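# Sort top-heavy tins into grey crate, keep others upright

## Task

Four identical-looking tins sit on the tip-test stand, and some of them are top-heavy. Move every top-heavy tin into the grey crate. Leave every other tin standing upright on the stand, in front of the low stop bar. Each tin must stay in its final place without the robot holding it. When finished, open the grippers and move the arms away.

## Robot and tools

ROBOT. Two xArm6 arms, left_arm and right_arm, each with a parallel two-finger gripper. Their bases (URDF root links) in the scene frame: left_arm at (+0.043, +0.338, 0) m, quat_wxyz (+0.998, 0, 0, +0.057); right_arm at (+0.009, -0.272, 0) m, quat_wxyz (+0.999, 0, 0, +0.034). The scene frame has its origin on the table top midway between the arms, +x pointing out over the table, +z up, and left_arm on the +y side. The names left and right are labels only and do not match image sides.

JOINT ORDER. In every row and every per-joint list, each arm's joints come as: shoulder (joint2), elbow (joint3), waist (joint1), forearm roll (joint4), wrist pitch (joint5), wrist roll (joint6). Stated ranges in rad: shoulder -2.059 to 2.094, elbow -3.927 to 0.192, waist -6.283 to 6.283, forearm roll -6.283 to 6.283, wrist pitch -1.693 to 3.142, wrist roll -6.283 to 6.283. Real ends may sit 0.010 rad either way. Load limits (N m): waist 47, shoulder 47, elbow 28.2, forearm roll 28.2, wrist pitch 18.8, wrist roll 18.8; a carried object adds to them.

ROW FORMAT. A row is one flat list of 14 numbers, each in [-1, 1], covering both arms even if one stays still: left_arm's six joint values then its opening, then right_arm's six joint values then its opening. Joint values are offsets, scaled so 1.0 equals 2.036 rad. Opening is absolute, not an offset: +1 fully open, -1 closed.

execute_actions(actions): a list of actions; each action is a list of up to 15 rows, each row held for one 1/30 s step, and the last row repeats if fewer than 15 are given (one action = 0.5 s). Joint offsets are counted from the angles at the start of that action, not from the previous row. An action that would push a joint more than 0.010 rad beyond its range is refused for both arms; if the first action is bad, the whole call is rejected. A joint asked past its real end stops there, and the result may say "joint sent to its limit". An empty list just returns the current state and images.

move(target, speed, blocking): target is one 14-number row; its joint offsets are counted from the Joint positions in the latest result that printed them, and the opening is absolute and sent at once. All joints of both arms travel proportionally, so grippers follow curves; the path lasts 0.5 to 10 s. speed is the top rate in rad/s (0.01 to 2, default 0.5) of whichever joint has the largest travel. Moves ignore obstacles and the other arm. blocking=false returns after 0.5 s while motion continues; then only wait or stop are accepted until a result shows the move has ended. The extra "move:" line reports the ending (done, off_target, moving, held, fault), limits=held or limits=none, and the joint furthest from target for each arm.

wait(seconds): 0 to 10 s; arms keep their last command; ends early if a running move finishes. stop(): brakes a running move; fingers keep moving. zoom_image(camera, region): enlarged view of region [x0, y0, x1, y1] in pixels (max 504 by 504) of cam_high, cam_low, cam_left_wrist or cam_right_wrist, each image 896x504. read_manual(section): licence texts only. finished_scene(scene): ends scene 1 or 2 for good and reports success.

RESULTS. Each result gives per arm the gripper pose (end_effector_position in m, end_effector_quat_wxyz) and velocities in the scene frame; reported positions may be off, more so at long reach. Joint positions and Joint velocities list the six joints (rad, rad/s) then the finger gap (m; 0.084 fully open). Joint targets shows what the joints are currently driven toward. grip_measured is the measured opening on the command scale. Joint torques are drive outputs with offsets and noise. "joint command not followed" means a clearance check altered targets. Camera calibration (K, distortion, T_world_to_cam) is in the setup and may differ slightly per scene.

GRIPPER. Fingers point along the gripper's +z and close along its y. end_effector_position lies between the pads when closed, roughly 2 cm short of the fingertips; closing pushes the tips about 10 mm further along +z. To hold something, keep commanding an opening well under grip_measured; lower squeezes harder (about 24 N per pad max).

MOTION LIMITS. Joint targets change at most 3.14 rad/s, taking 0.16 s to ramp up. Each step a target stays within 0.623 rad of the measured angle, and targets that would move the gripper over 70 mm are scaled back, so large changes may need several actions.

CAUTIONS. Don't drop tins, knock anything off the table, slam into things or press hard; faster contacts and targets set deeper past contact push harder. Keep the arms from hitting each other. Reaching a load limit causes a torque fault: the arm backs off, pauses 10 s and skips the rest of the call. Holding loads heats motors; MOTOR HOT warns from 65 °C and an OVER-TEMPERATURE FAULT brakes the arm at 80 °C. Brief tugs or pushes on objects may occur.

Each tool is called after "Call:" as name(argument=value, ...) on one line, values as JSON.

## Session

Call:
execute_actions(actions=[])

Scene clock: 0.00 s.
left_arm: end_effector_position=(-0.0483, +0.6404, +0.3140) grip_measured=+1.00 end_effector_quat_wxyz=(-0.388, -0.218, +0.818, +0.364) end_effector_velocity=(-0.000, -0.000, -0.000) end_effector_angular_velocity=(+0.000, +0.000, -0.000) | right_arm: end_effector_position=(-0.0967, -0.7388, +0.2785) grip_measured=+1.00 end_effector_quat_wxyz=(-0.415, +0.630, +0.655, +0.048) end_effector_velocity=(-0.000, +0.000, +0.000) end_effector_angular_velocity=(+0.000, -0.001, -0.000)
Joint names: [shoulder, elbow, waist, forearm roll, wrist pitch, wrist roll]
Joint positions: left_arm=[-0.948 -0.301  1.004  1.153  1.397 -2.86   0.084] | right_arm=[ 0.591 -1.974 -1.584 -0.537  2.07   3.068  0.084]
Joint velocities: left_arm=[-0.001  0.    -0.     0.     0.    -0.    -0.   ] | right_arm=[-0.001  0.001 -0.001  0.    -0.    -0.001  0.   ]
Joint torques (N m, as the arm reports them, + toward a larger angle): no reading
Joint targets: left_arm=[-0.948 -0.301 1.004 1.153 1.397 -2.860] | right_arm=[0.591 -1.974 -1.584 -0.537 2.070 3.068]

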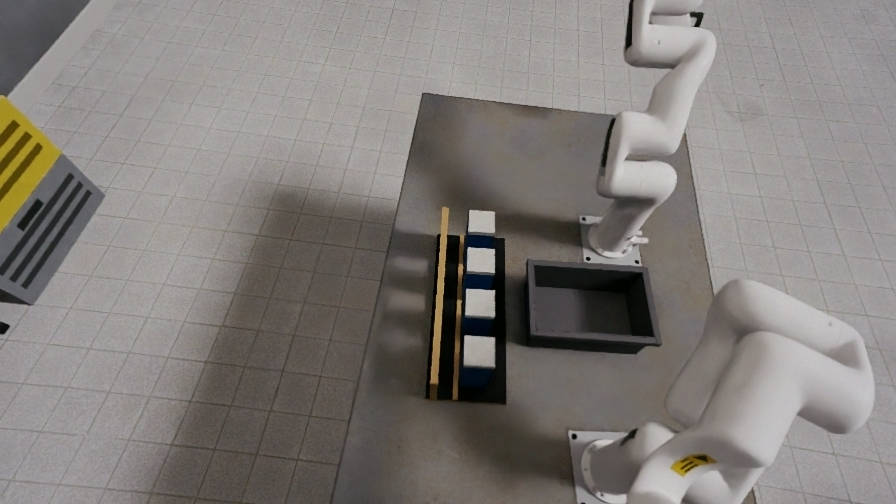

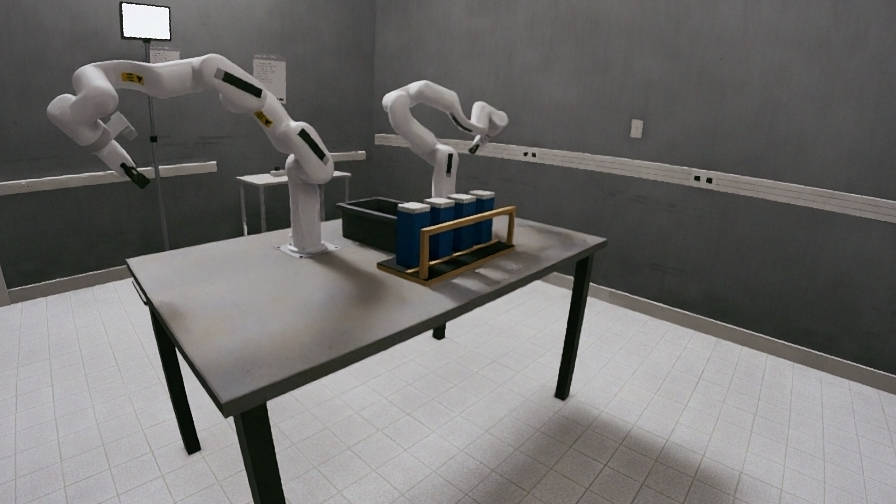

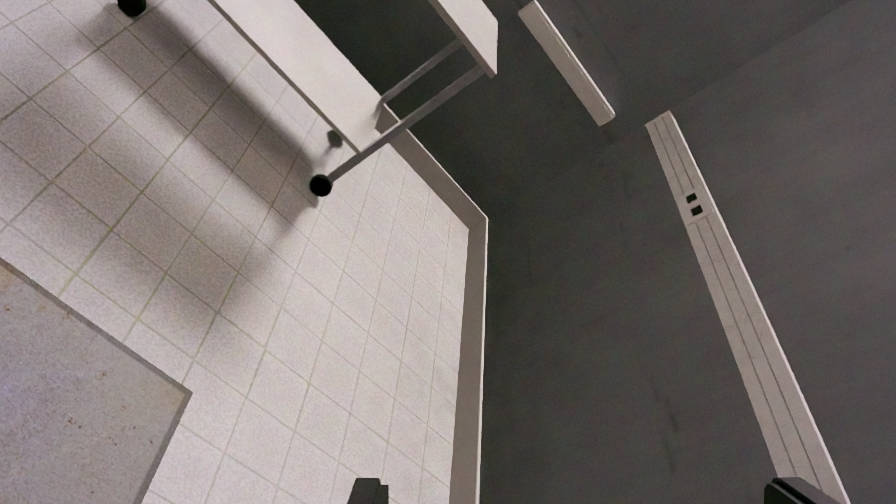

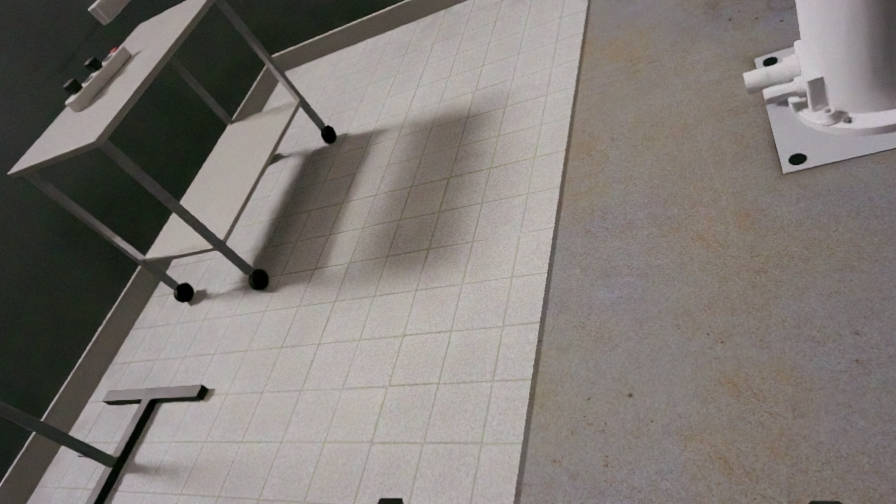

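Call:
zoom_image(camera="cam_high", region=[380, 180, 700, 420])

Call:
zoom_image(camera="cam_low", region=[320, 170, 560, 300])

Region (380, 180, 700, 420) of cam_high's 896x504 image, scaled by 1.575, with more detail than that image has; it fills the top 378 rows of this view, and the rest is white.

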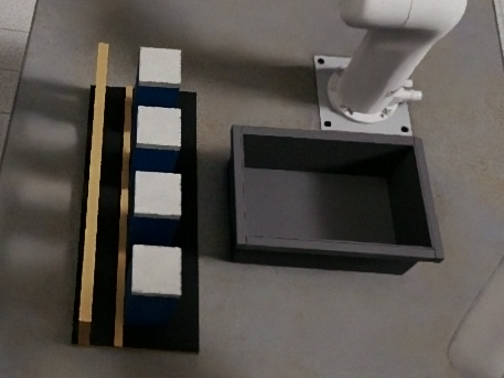

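Region (320, 170, 560, 300) of cam_low's 896x504 image, scaled by 2.100, with more detail than that image has; it fills the top 273 rows of this view, and the rest is white.

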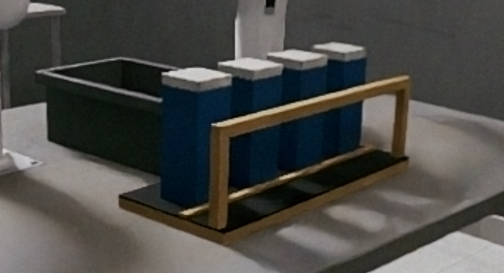

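Call:
move(target=[0.2334,-0.2638,-0.8814,-0.5663,-0.0423,-0.5187,1,-0.4753,0.5199,0.999,0.2638,-0.3820,0.2431,1], speed=1.0)

Scene clock: 11.67 s.
left_arm: end_effector_position=(+0.3122, +0.1224, +0.2802) grip_measured=+1.00 end_effector_quat_wxyz=(-0.000, -0.049, +0.999, -0.000) end_effector_velocity=(-0.000, +0.000, -0.001) end_effector_angular_velocity=(+0.001, +0.001, -0.001) | right_arm: end_effector_position=(+0.3317, -0.0883, +0.2799) grip_measured=+1.00 end_effector_quat_wxyz=(-0.000, -0.048, +0.999, -0.000) end_effector_velocity=(-0.001, +0.001, +0.001) end_effector_angular_velocity=(+0.002, -0.002, +0.002)
Joint names: [shoulder, elbow, waist, forearm roll, wrist pitch, wrist roll]
Joint positions: left_arm=[-0.473 -0.838 -0.79  -0.     1.311 -3.916  0.084] | right_arm=[-0.376 -0.916  0.45  -0.     1.293  3.563  0.084]
Joint velocities: left_arm=[ 0.     0.001 -0.     0.     0.     0.    -0.   ] | right_arm=[-0.003  0.001  0.002  0.001 -0.001 -0.     0.   ]
Joint torques (N m, as the arm reports them, + toward a larger angle): left_arm=[ -9.71 -12.29  -1.52  -0.74  -1.99  -0.7 ] | right_arm=[-18.64 -13.89  -2.12  -0.58  -1.28   0.51]
Joint targets: left_arm=[-0.473 -0.838 -0.790 -0.000 1.311 -3.916] | right_arm=[-0.376 -0.915 0.450 -0.000 1.293 3.563]
move: done; limits=none; left_arm: farthest joint: the waist, 0.000 radians from its target (1.794 radians at the start); right_arm: farthest joint: the wrist pitch, 0.001 radians from its target (0.778 radians at the start)
camera_calibration (this result's frames):
cam_left_wrist: T_world_to_cam=[[-0.122988, 0.992335, 0.012044, -0.061347], [0.992384, 0.122892, 0.00843647, -0.261846], [0.0068917, 0.0129899, -0.999892, 0.410392], [0, 0, 0, 1]] pos_world=[0.249479, 0.0877248, 0.413296]
cam_right_wrist: T_world_to_cam=[[-0.078447, 0.996911, -0.00373743, 0.147349], [0.996912, 0.0784333, -0.00370216, -0.255834], [-0.00339758, -0.00401632, -0.999986, 0.412574], [0, 0, 0, 1]] pos_world=[0.268005, -0.125171, 0.412172]

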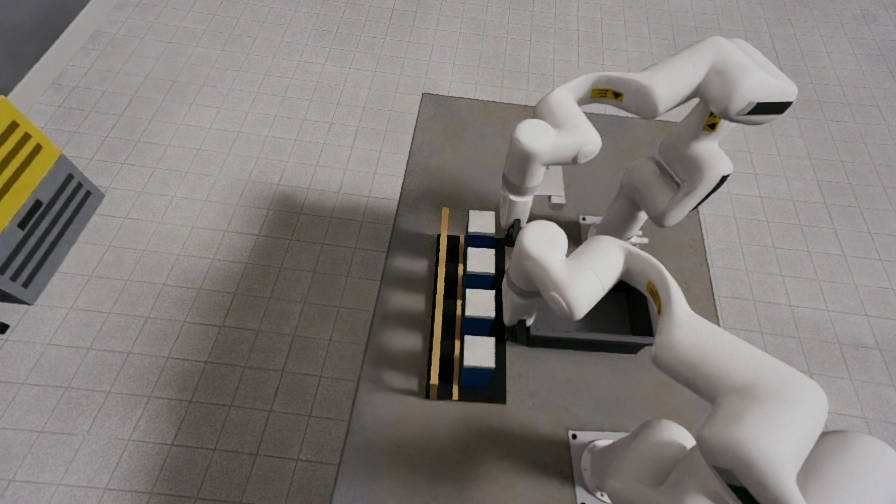

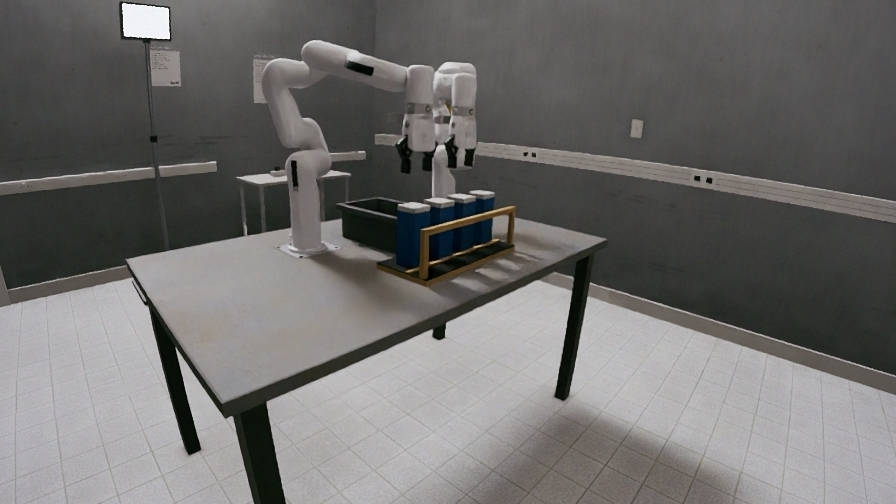

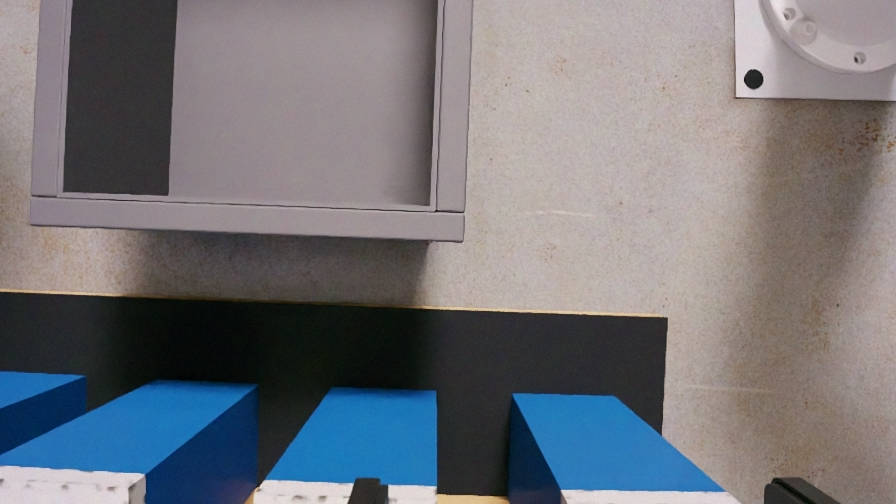

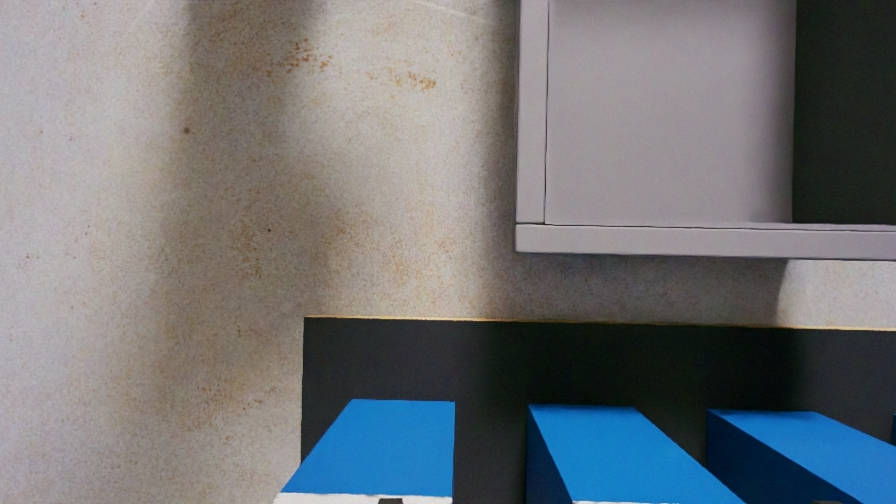

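Call:
move(target=[0.0488,0.1265,-0.0286,0,-0.1753,-0.0123,1,0.0332,0.1373,-0.0031,0,-0.1710,0.0123,1], speed=0.4)

Call:
zoom_image(camera="cam_low", region=[320, 120, 560, 300])

Scene clock: 16.87 s.
left_arm: end_effector_position=(+0.3003, +0.1062, +0.1654) grip_measured=+1.00 end_effector_quat_wxyz=(+0.000, -0.033, +0.999, -0.000) end_effector_velocity=(-0.001, +0.001, -0.002) end_effector_angular_velocity=(+0.002, +0.003, +0.000) | right_arm: end_effector_position=(+0.3259, -0.0942, +0.1652) grip_measured=+1.00 end_effector_quat_wxyz=(+0.000, -0.033, +0.999, +0.000) end_effector_velocity=(-0.000, -0.001, -0.001) end_effector_angular_velocity=(-0.001, +0.001, +0.000)
Joint names: [shoulder, elbow, waist, forearm roll, wrist pitch, wrist roll]
Joint positions: left_arm=[-0.374 -0.581 -0.848 -0.     0.955 -3.941  0.084] | right_arm=[-0.309 -0.637  0.443 -0.     0.945  3.588  0.084]
Joint velocities: left_arm=[ 0.001  0.004 -0.    -0.001 -0.002 -0.    -0.   ] | right_arm=[ 0.     0.003 -0.001 -0.001 -0.002 -0.001  0.   ]
Joint torques (N m, as the arm reports them, + toward a larger angle): left_arm=[-10.75 -11.72  -1.62  -0.4   -1.93  -0.99] | right_arm=[-19.49 -13.24  -2.26  -0.6   -1.24   0.46]
Joint targets: left_arm=[-0.373 -0.581 -0.849 -0.000 0.954 -3.941] | right_arm=[-0.309 -0.636 0.443 -0.000 0.945 3.588]
move: done; limits=none; left_arm: farthest joint: the elbow, 0.001 radians from its target (0.258 radians at the start); right_arm: farthest joint: the waist, 0.000 radians from its target (0.006 radians at the start)
camera_calibration (this result's frames):
cam_left_wrist: T_world_to_cam=[[-0.0901133, 0.995862, 0.0117528, -0.0555409], [0.995902, 0.0900138, 0.00873831, -0.24465], [0.00764424, 0.0124921, -0.999893, 0.295731], [0, 0, 0, 1]] pos_world=[0.236382, 0.0736387, 0.29849]
cam_right_wrist: T_world_to_cam=[[-0.0472205, 0.99888, -0.00311306, 0.142271], [0.998882, 0.047213, -0.00243738, -0.253843], [-0.00228767, -0.00322467, -0.999992, 0.297502], [0, 0, 0, 1]] pos_world=[0.260958, -0.129168, 0.297323]

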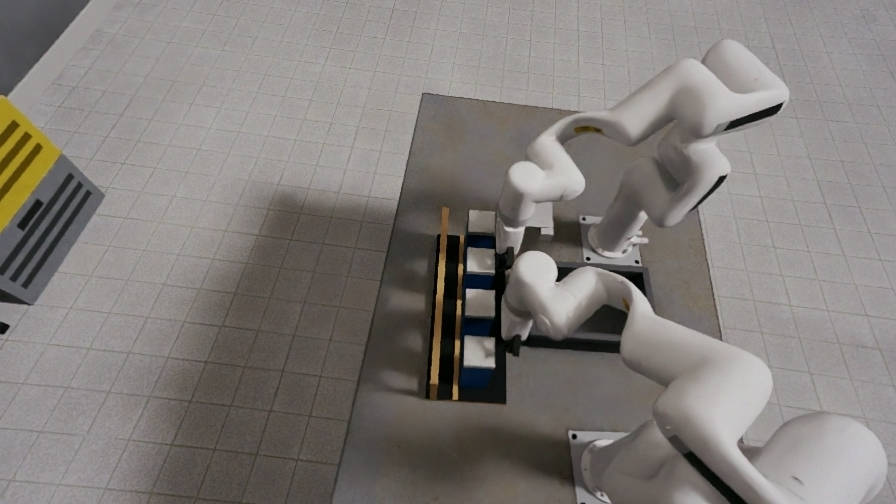

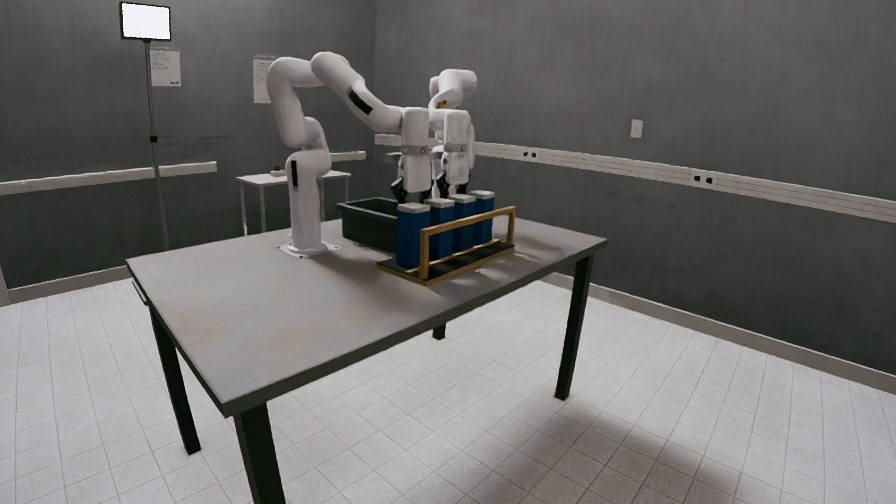

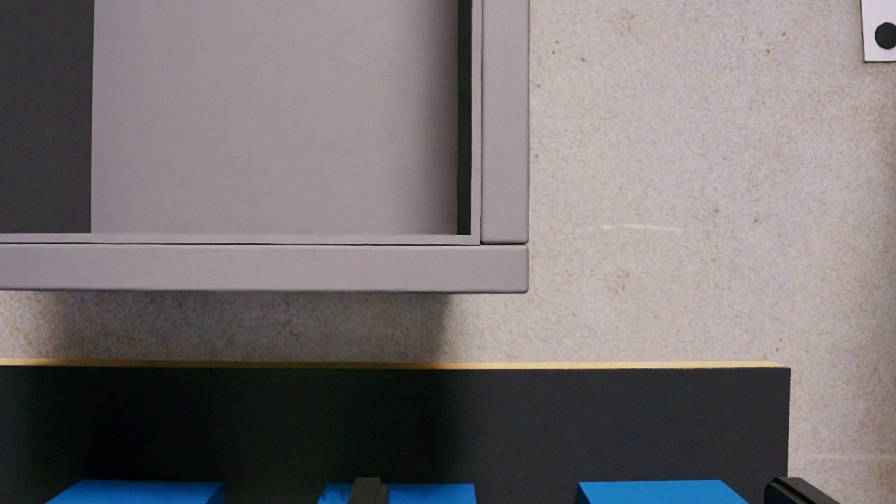

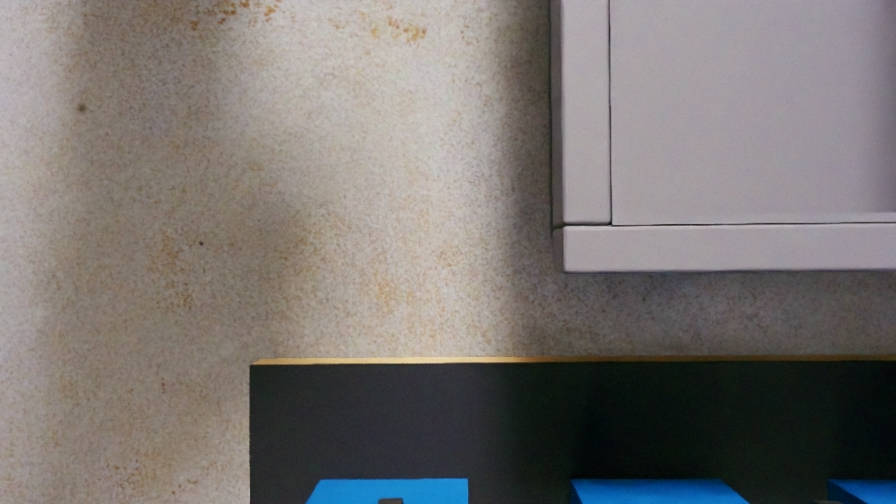

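Region (320, 120, 560, 300) of cam_low's 896x504 image, scaled by 2.100, with more detail than that image has; it fills the top 378 rows of this view, and the rest is white.

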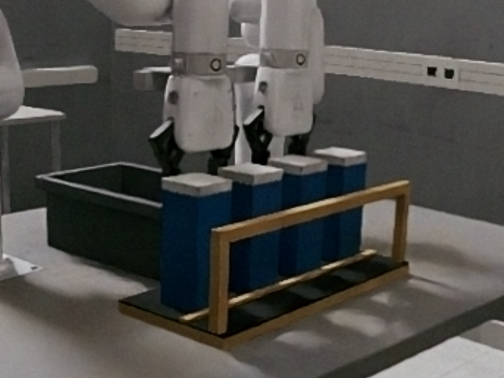

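Call:
move(target=[0.0795,-0.0714,0.0543,0,-0.0081,0.0545,1,0.0949,-0.0921,-0.0301,0,-0.0023,-0.0305,1], speed=0.1)

Call:
zoom_image(camera="cam_low", region=[320, 120, 560, 300])

Scene clock: 20.40 s.
left_arm: end_effector_position=(+0.3602, +0.1101, +0.1651) grip_measured=+1.00 end_effector_quat_wxyz=(+0.000, -0.032, +0.999, -0.000) end_effector_velocity=(+0.001, +0.000, +0.000) end_effector_angular_velocity=(-0.000, +0.000, +0.000) | right_arm: end_effector_position=(+0.3854, -0.0901, +0.1647) grip_measured=+1.00 end_effector_quat_wxyz=(-0.000, -0.033, +0.999, -0.000) end_effector_velocity=(+0.002, +0.000, +0.001) end_effector_angular_velocity=(+0.001, -0.003, +0.000)
Joint names: [shoulder, elbow, waist, forearm roll, wrist pitch, wrist roll]
Joint positions: left_arm=[-0.212 -0.726 -0.738 -0.     0.938 -3.83   0.084] | right_arm=[-0.116 -0.824  0.382 -0.     0.94   3.526  0.084]
Joint velocities: left_arm=[ 0.002 -0.002  0.001 -0.     0.     0.001  0.   ] | right_arm=[ 0.002 -0.004 -0.001 -0.001 -0.001 -0.001 -0.   ]
Joint torques (N m, as the arm reports them, + toward a larger angle): left_arm=[-13.4  -11.64  -1.76  -0.38  -2.24  -0.73] | right_arm=[-24.2  -13.3   -2.14  -0.66  -1.27   0.48]
Joint targets: left_arm=[-0.212 -0.727 -0.738 -0.000 0.938 -3.830] | right_arm=[-0.116 -0.824 0.382 -0.000 0.940 3.526]
move: done; limits=none; left_arm: farthest joint: the waist, 0.001 radians from its target (0.111 radians at the start); right_arm: farthest joint: the elbow, 0.001 radians from its target (0.188 radians at the start)
camera_calibration (this result's frames):
cam_left_wrist: T_world_to_cam=[[-0.0896684, 0.995902, 0.0117519, -0.0541959], [0.995942, 0.089568, 0.00880749, -0.304603], [0.0077188, 0.012494, -0.999892, 0.294881], [0, 0, 0, 1]] pos_world=[0.296231, 0.0775723, 0.298169]
cam_right_wrist: T_world_to_cam=[[-0.0480709, 0.998838, -0.00352768, 0.141355], [0.998839, 0.0480591, -0.00334254, -0.313248], [-0.00316912, -0.00368426, -0.999988, 0.297525], [0, 0, 0, 1]] pos_world=[0.320623, -0.12504, 0.296973]

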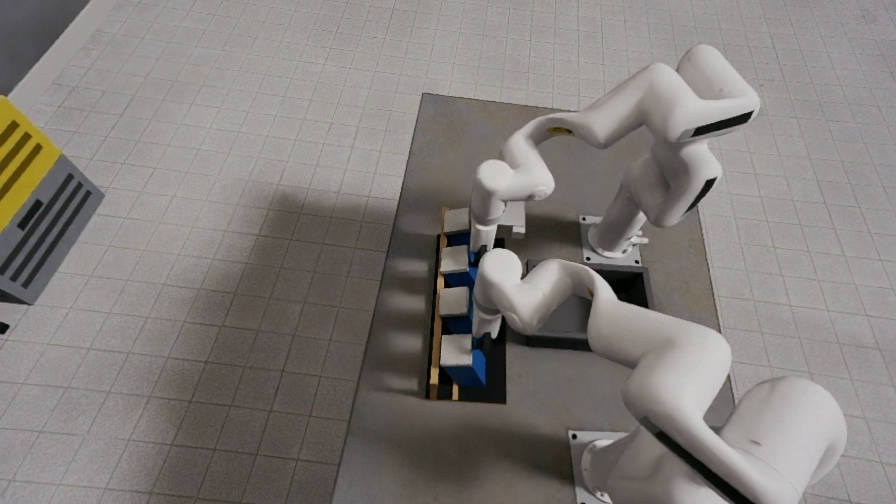

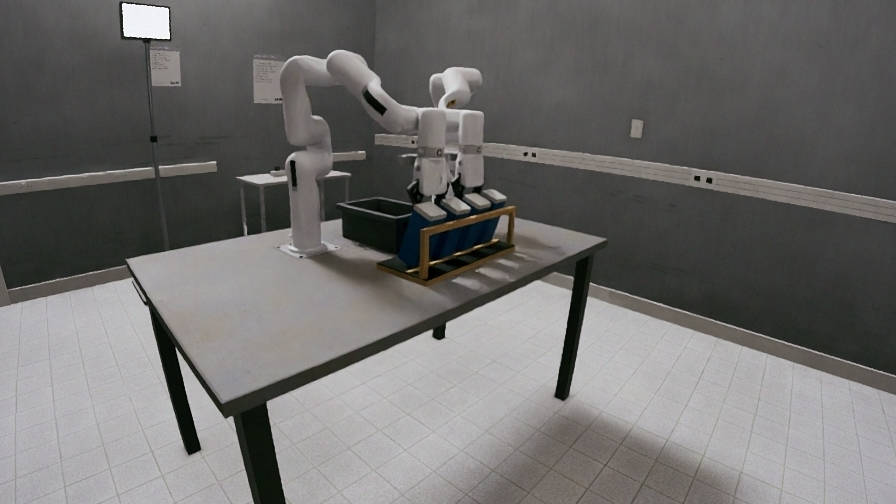

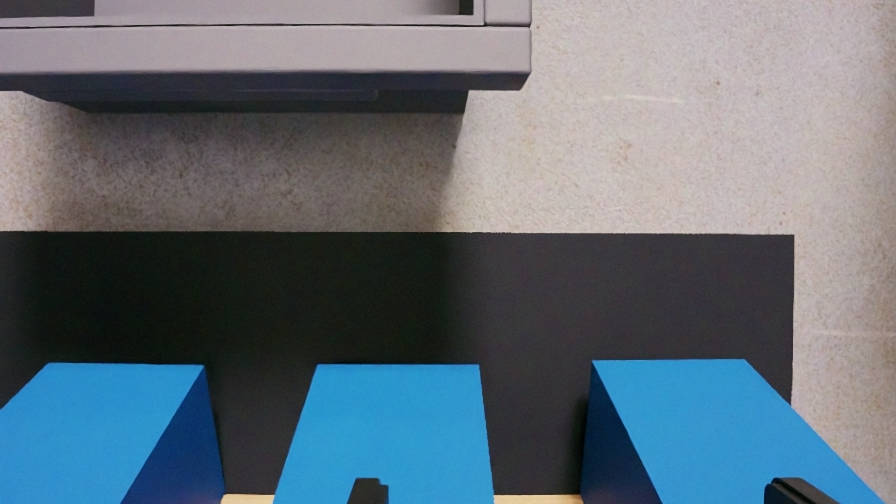

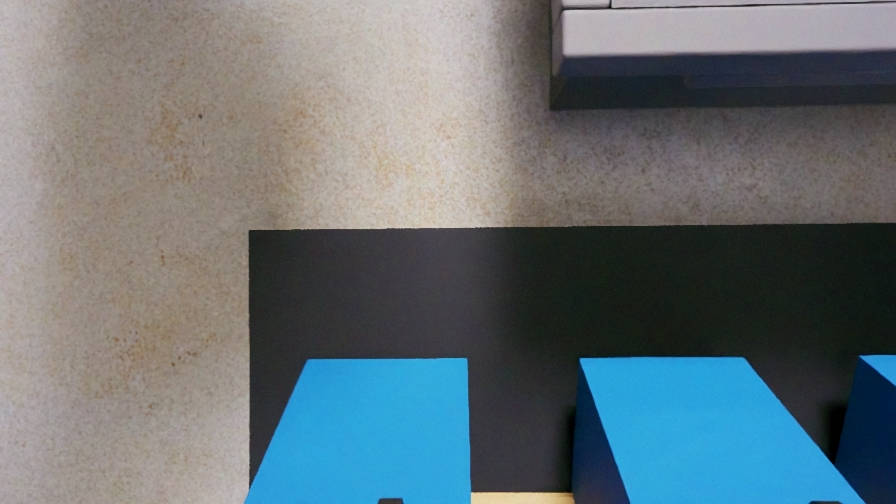

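Region (320, 120, 560, 300) of cam_low's 896x504 image, scaled by 2.100, with more detail than that image has; it fills the top 378 rows of this view, and the rest is white.

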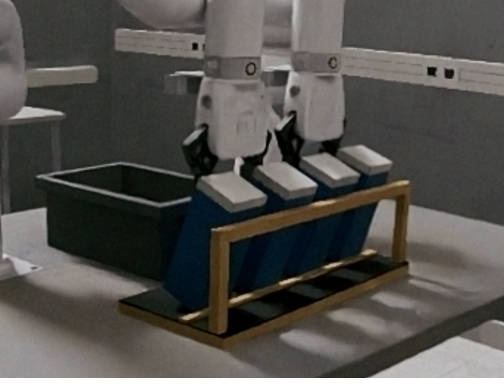

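Call:
move(target=[0.008,-0.0071,0.0054,0,-0.0008,0.0054,1,0.0095,-0.0092,-0.003,0,-0.0002,-0.003,1], speed=0.05)

Call:
move(target=[-0.0875,0.0785,-0.0597,0,0.0089,-0.06,1,-0.1044,0.1013,0.0331,0,0.0025,0.0335,1], speed=0.12)

Call:
zoom_image(camera="cam_low", region=[320, 120, 560, 300])

Scene clock: 21.80 s.
left_arm: end_effector_position=(+0.3662, +0.1110, +0.1646) grip_measured=+1.00 end_effector_quat_wxyz=(+0.000, -0.032, +0.999, -0.000) end_effector_velocity=(+0.001, -0.000, +0.000) end_effector_angular_velocity=(-0.001, -0.001, -0.001) | right_arm: end_effector_position=(+0.3914, -0.0900, +0.1642) grip_measured=+1.00 end_effector_quat_wxyz=(-0.000, -0.033, +0.999, -0.000) end_effector_velocity=(+0.001, -0.000, -0.000) end_effector_angular_velocity=(+0.000, +0.000, -0.001)
Joint names: [shoulder, elbow, waist, forearm roll, wrist pitch, wrist roll]
Joint positions: left_arm=[-0.196 -0.741 -0.727 -0.     0.937 -3.82   0.084] | right_arm=[-0.097 -0.842  0.376 -0.     0.94   3.52   0.084]
Joint velocities: left_arm=[ 0.002 -0.003  0.    -0.    -0.     0.001 -0.   ] | right_arm=[ 0.004 -0.003 -0.002  0.    -0.    -0.001  0.   ]
Joint torques (N m, as the arm reports them, + toward a larger angle): left_arm=[-13.69 -11.47  -1.66  -0.51  -2.12  -0.78] | right_arm=[-22.37 -13.95  -3.95  -1.45  -2.59   1.02]
Joint targets: left_arm=[-0.196 -0.741 -0.727 -0.000 0.937 -3.819] | right_arm=[-0.097 -0.842 0.376 -0.000 0.940 3.520]
move: done; limits=none; left_arm: farthest joint: the wrist roll, 0.001 radians from its target (0.011 radians at the start); right_arm: farthest joint: the waist, 0.000 radians from its target (0.006 radians at the start)
camera_calibration (this result's frames):
cam_left_wrist: T_world_to_cam=[[-0.0896472, 0.995903, 0.0118585, -0.0546127], [0.995945, 0.0895476, 0.00868039, -0.310664], [0.00758292, 0.0125886, -0.999892, 0.294357], [0, 0, 0, 1]] pos_world=[0.302277, 0.0785027, 0.29767]
cam_right_wrist: T_world_to_cam=[[-0.0482807, 0.998828, -0.00348618, 0.141584], [0.998829, 0.0482688, -0.00341349, -0.319154], [-0.00324122, -0.0036469, -0.999988, 0.297013], [0, 0, 0, 1]] pos_world=[0.326578, -0.12493, 0.296414]

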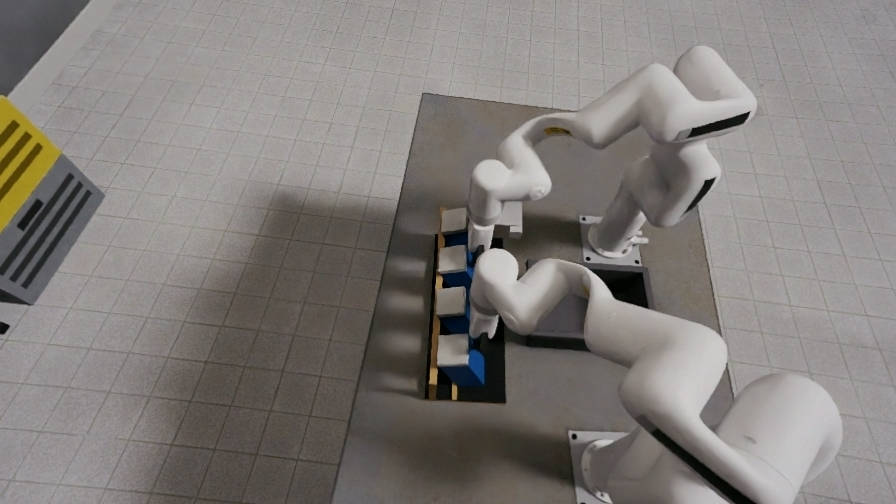

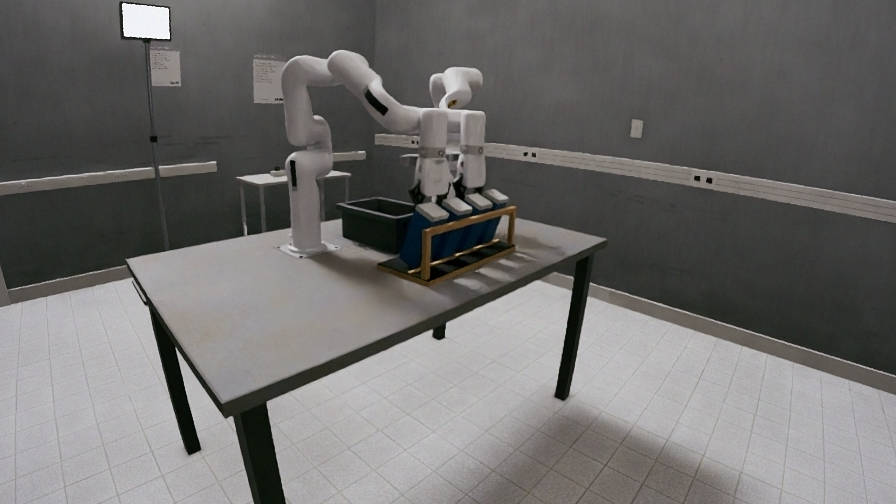

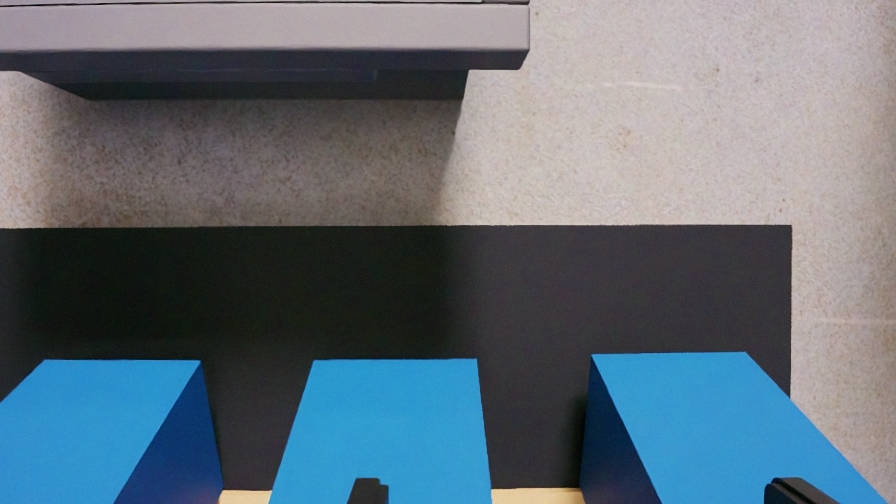

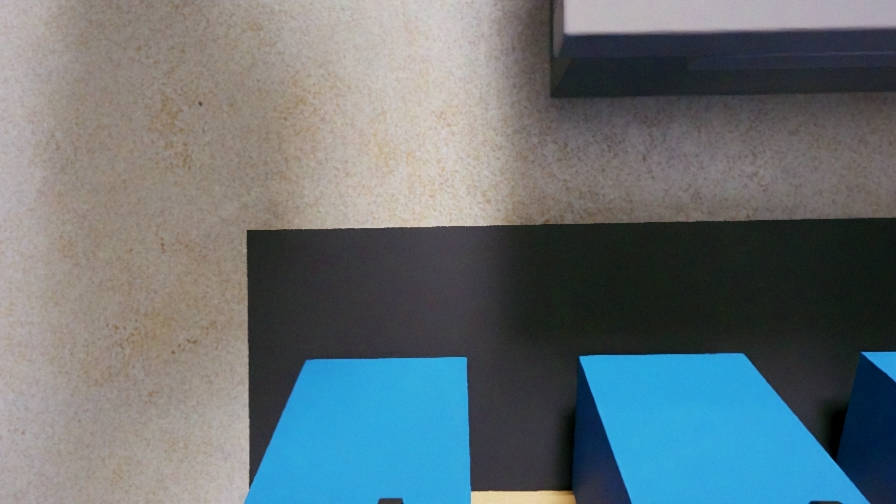

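Scene clock: 24.00 s.
left_arm: end_effector_position=(+0.3002, +0.1062, +0.1654) grip_measured=+1.00 end_effector_quat_wxyz=(+0.000, -0.033, +0.999, -0.000) end_effector_velocity=(-0.001, +0.000, -0.000) end_effector_angular_velocity=(+0.000, +0.001, -0.000) | right_arm: end_effector_position=(+0.3258, -0.0942, +0.1652) grip_measured=+1.00 end_effector_quat_wxyz=(+0.000, -0.033, +0.999, +0.000) end_effector_velocity=(-0.001, -0.001, -0.000) end_effector_angular_velocity=(-0.000, +0.000, -0.002)
Joint names: [shoulder, elbow, waist, forearm roll, wrist pitch, wrist roll]
Joint positions: left_arm=[-0.374 -0.581 -0.849 -0.     0.955 -3.942  0.084] | right_arm=[-0.309 -0.636  0.444 -0.     0.945  3.588  0.084]
Joint velocities: left_arm=[-0.002  0.003 -0.001 -0.    -0.    -0.001  0.   ] | right_arm=[-0.003  0.003 -0.001  0.     0.001  0.001  0.   ]
Joint torques (N m, as the arm reports them, + toward a larger angle): left_arm=[-10.85 -11.48  -1.81  -0.48  -2.01  -0.88] | right_arm=[-19.16 -13.17  -2.06  -0.55  -1.27   0.4 ]
Joint targets: left_arm=[-0.374 -0.581 -0.849 -0.000 0.955 -3.942] | right_arm=[-0.310 -0.636 0.444 -0.000 0.945 3.588]
move: done; limits=none; left_arm: farthest joint: the wrist roll, 0.001 radians from its target (0.123 radians at the start); right_arm: farthest joint: the elbow, 0.001 radians from its target (0.207 radians at the start)
camera_calibration (this result's frames):
cam_left_wrist: T_world_to_cam=[[-0.0903128, 0.995845, 0.0117044, -0.0554643], [0.995884, 0.0902131, 0.00878519, -0.244614], [0.0076928, 0.0124496, -0.999893, 0.295735], [0, 0, 0, 1]] pos_world=[0.236323, 0.0736195, 0.298502]
cam_right_wrist: T_world_to_cam=[[-0.0474282, 0.99887, -0.00297604, 0.142238], [0.998872, 0.0474215, -0.00229285, -0.25377], [-0.00214914, -0.00308143, -0.999993, 0.297548], [0, 0, 0, 1]] pos_world=[0.260869, -0.129126, 0.297387]

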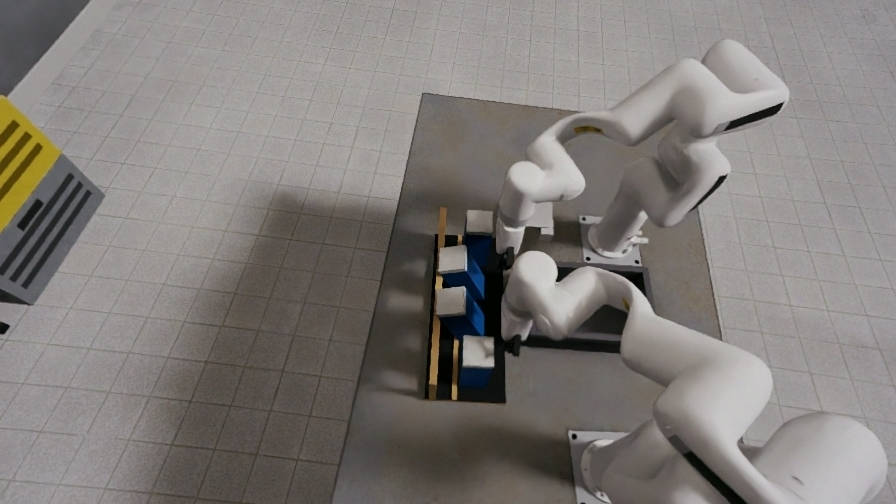

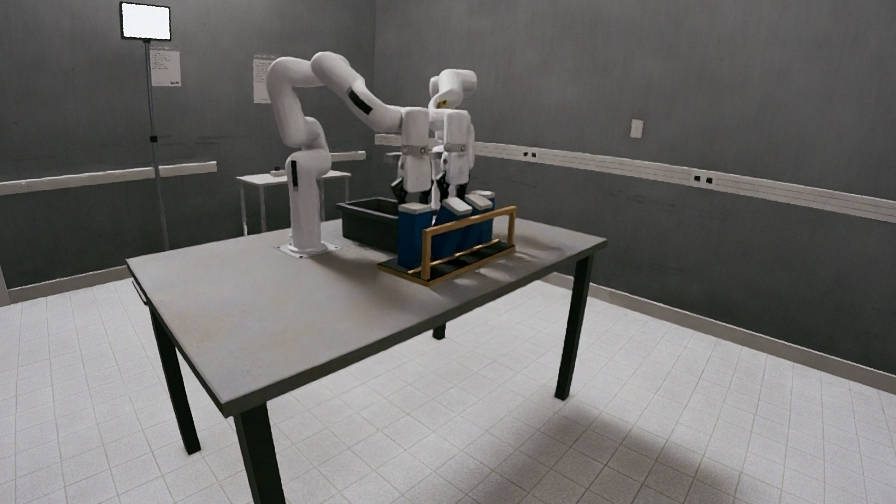

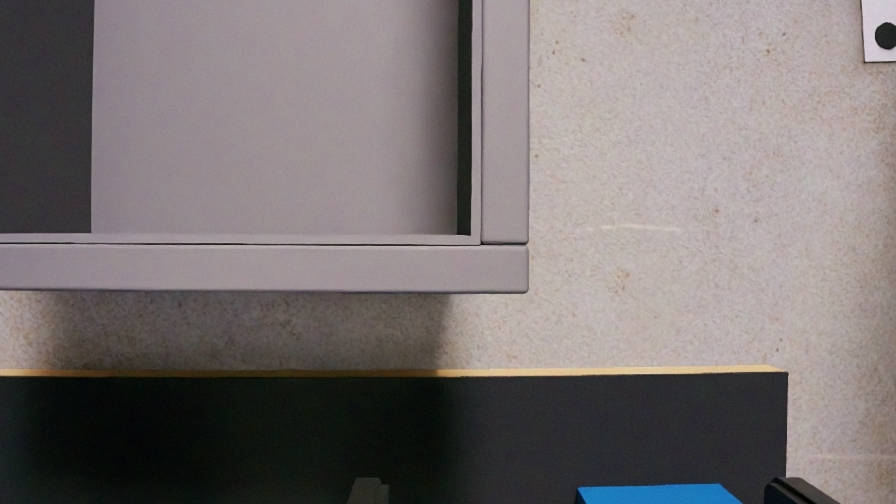

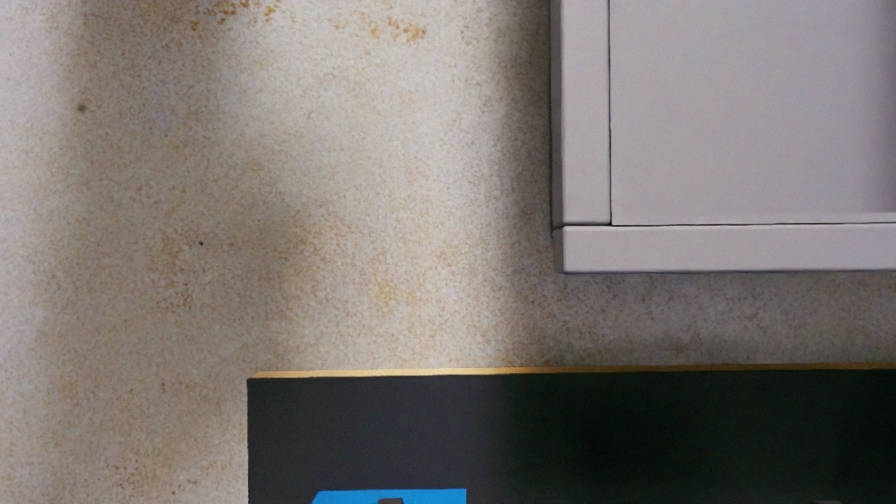

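Region (320, 120, 560, 300) of cam_low's 896x504 image, scaled by 2.100, with more detail than that image has; it fills the top 378 rows of this view, and the rest is white.

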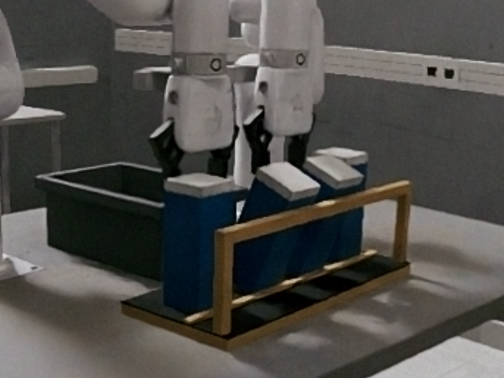

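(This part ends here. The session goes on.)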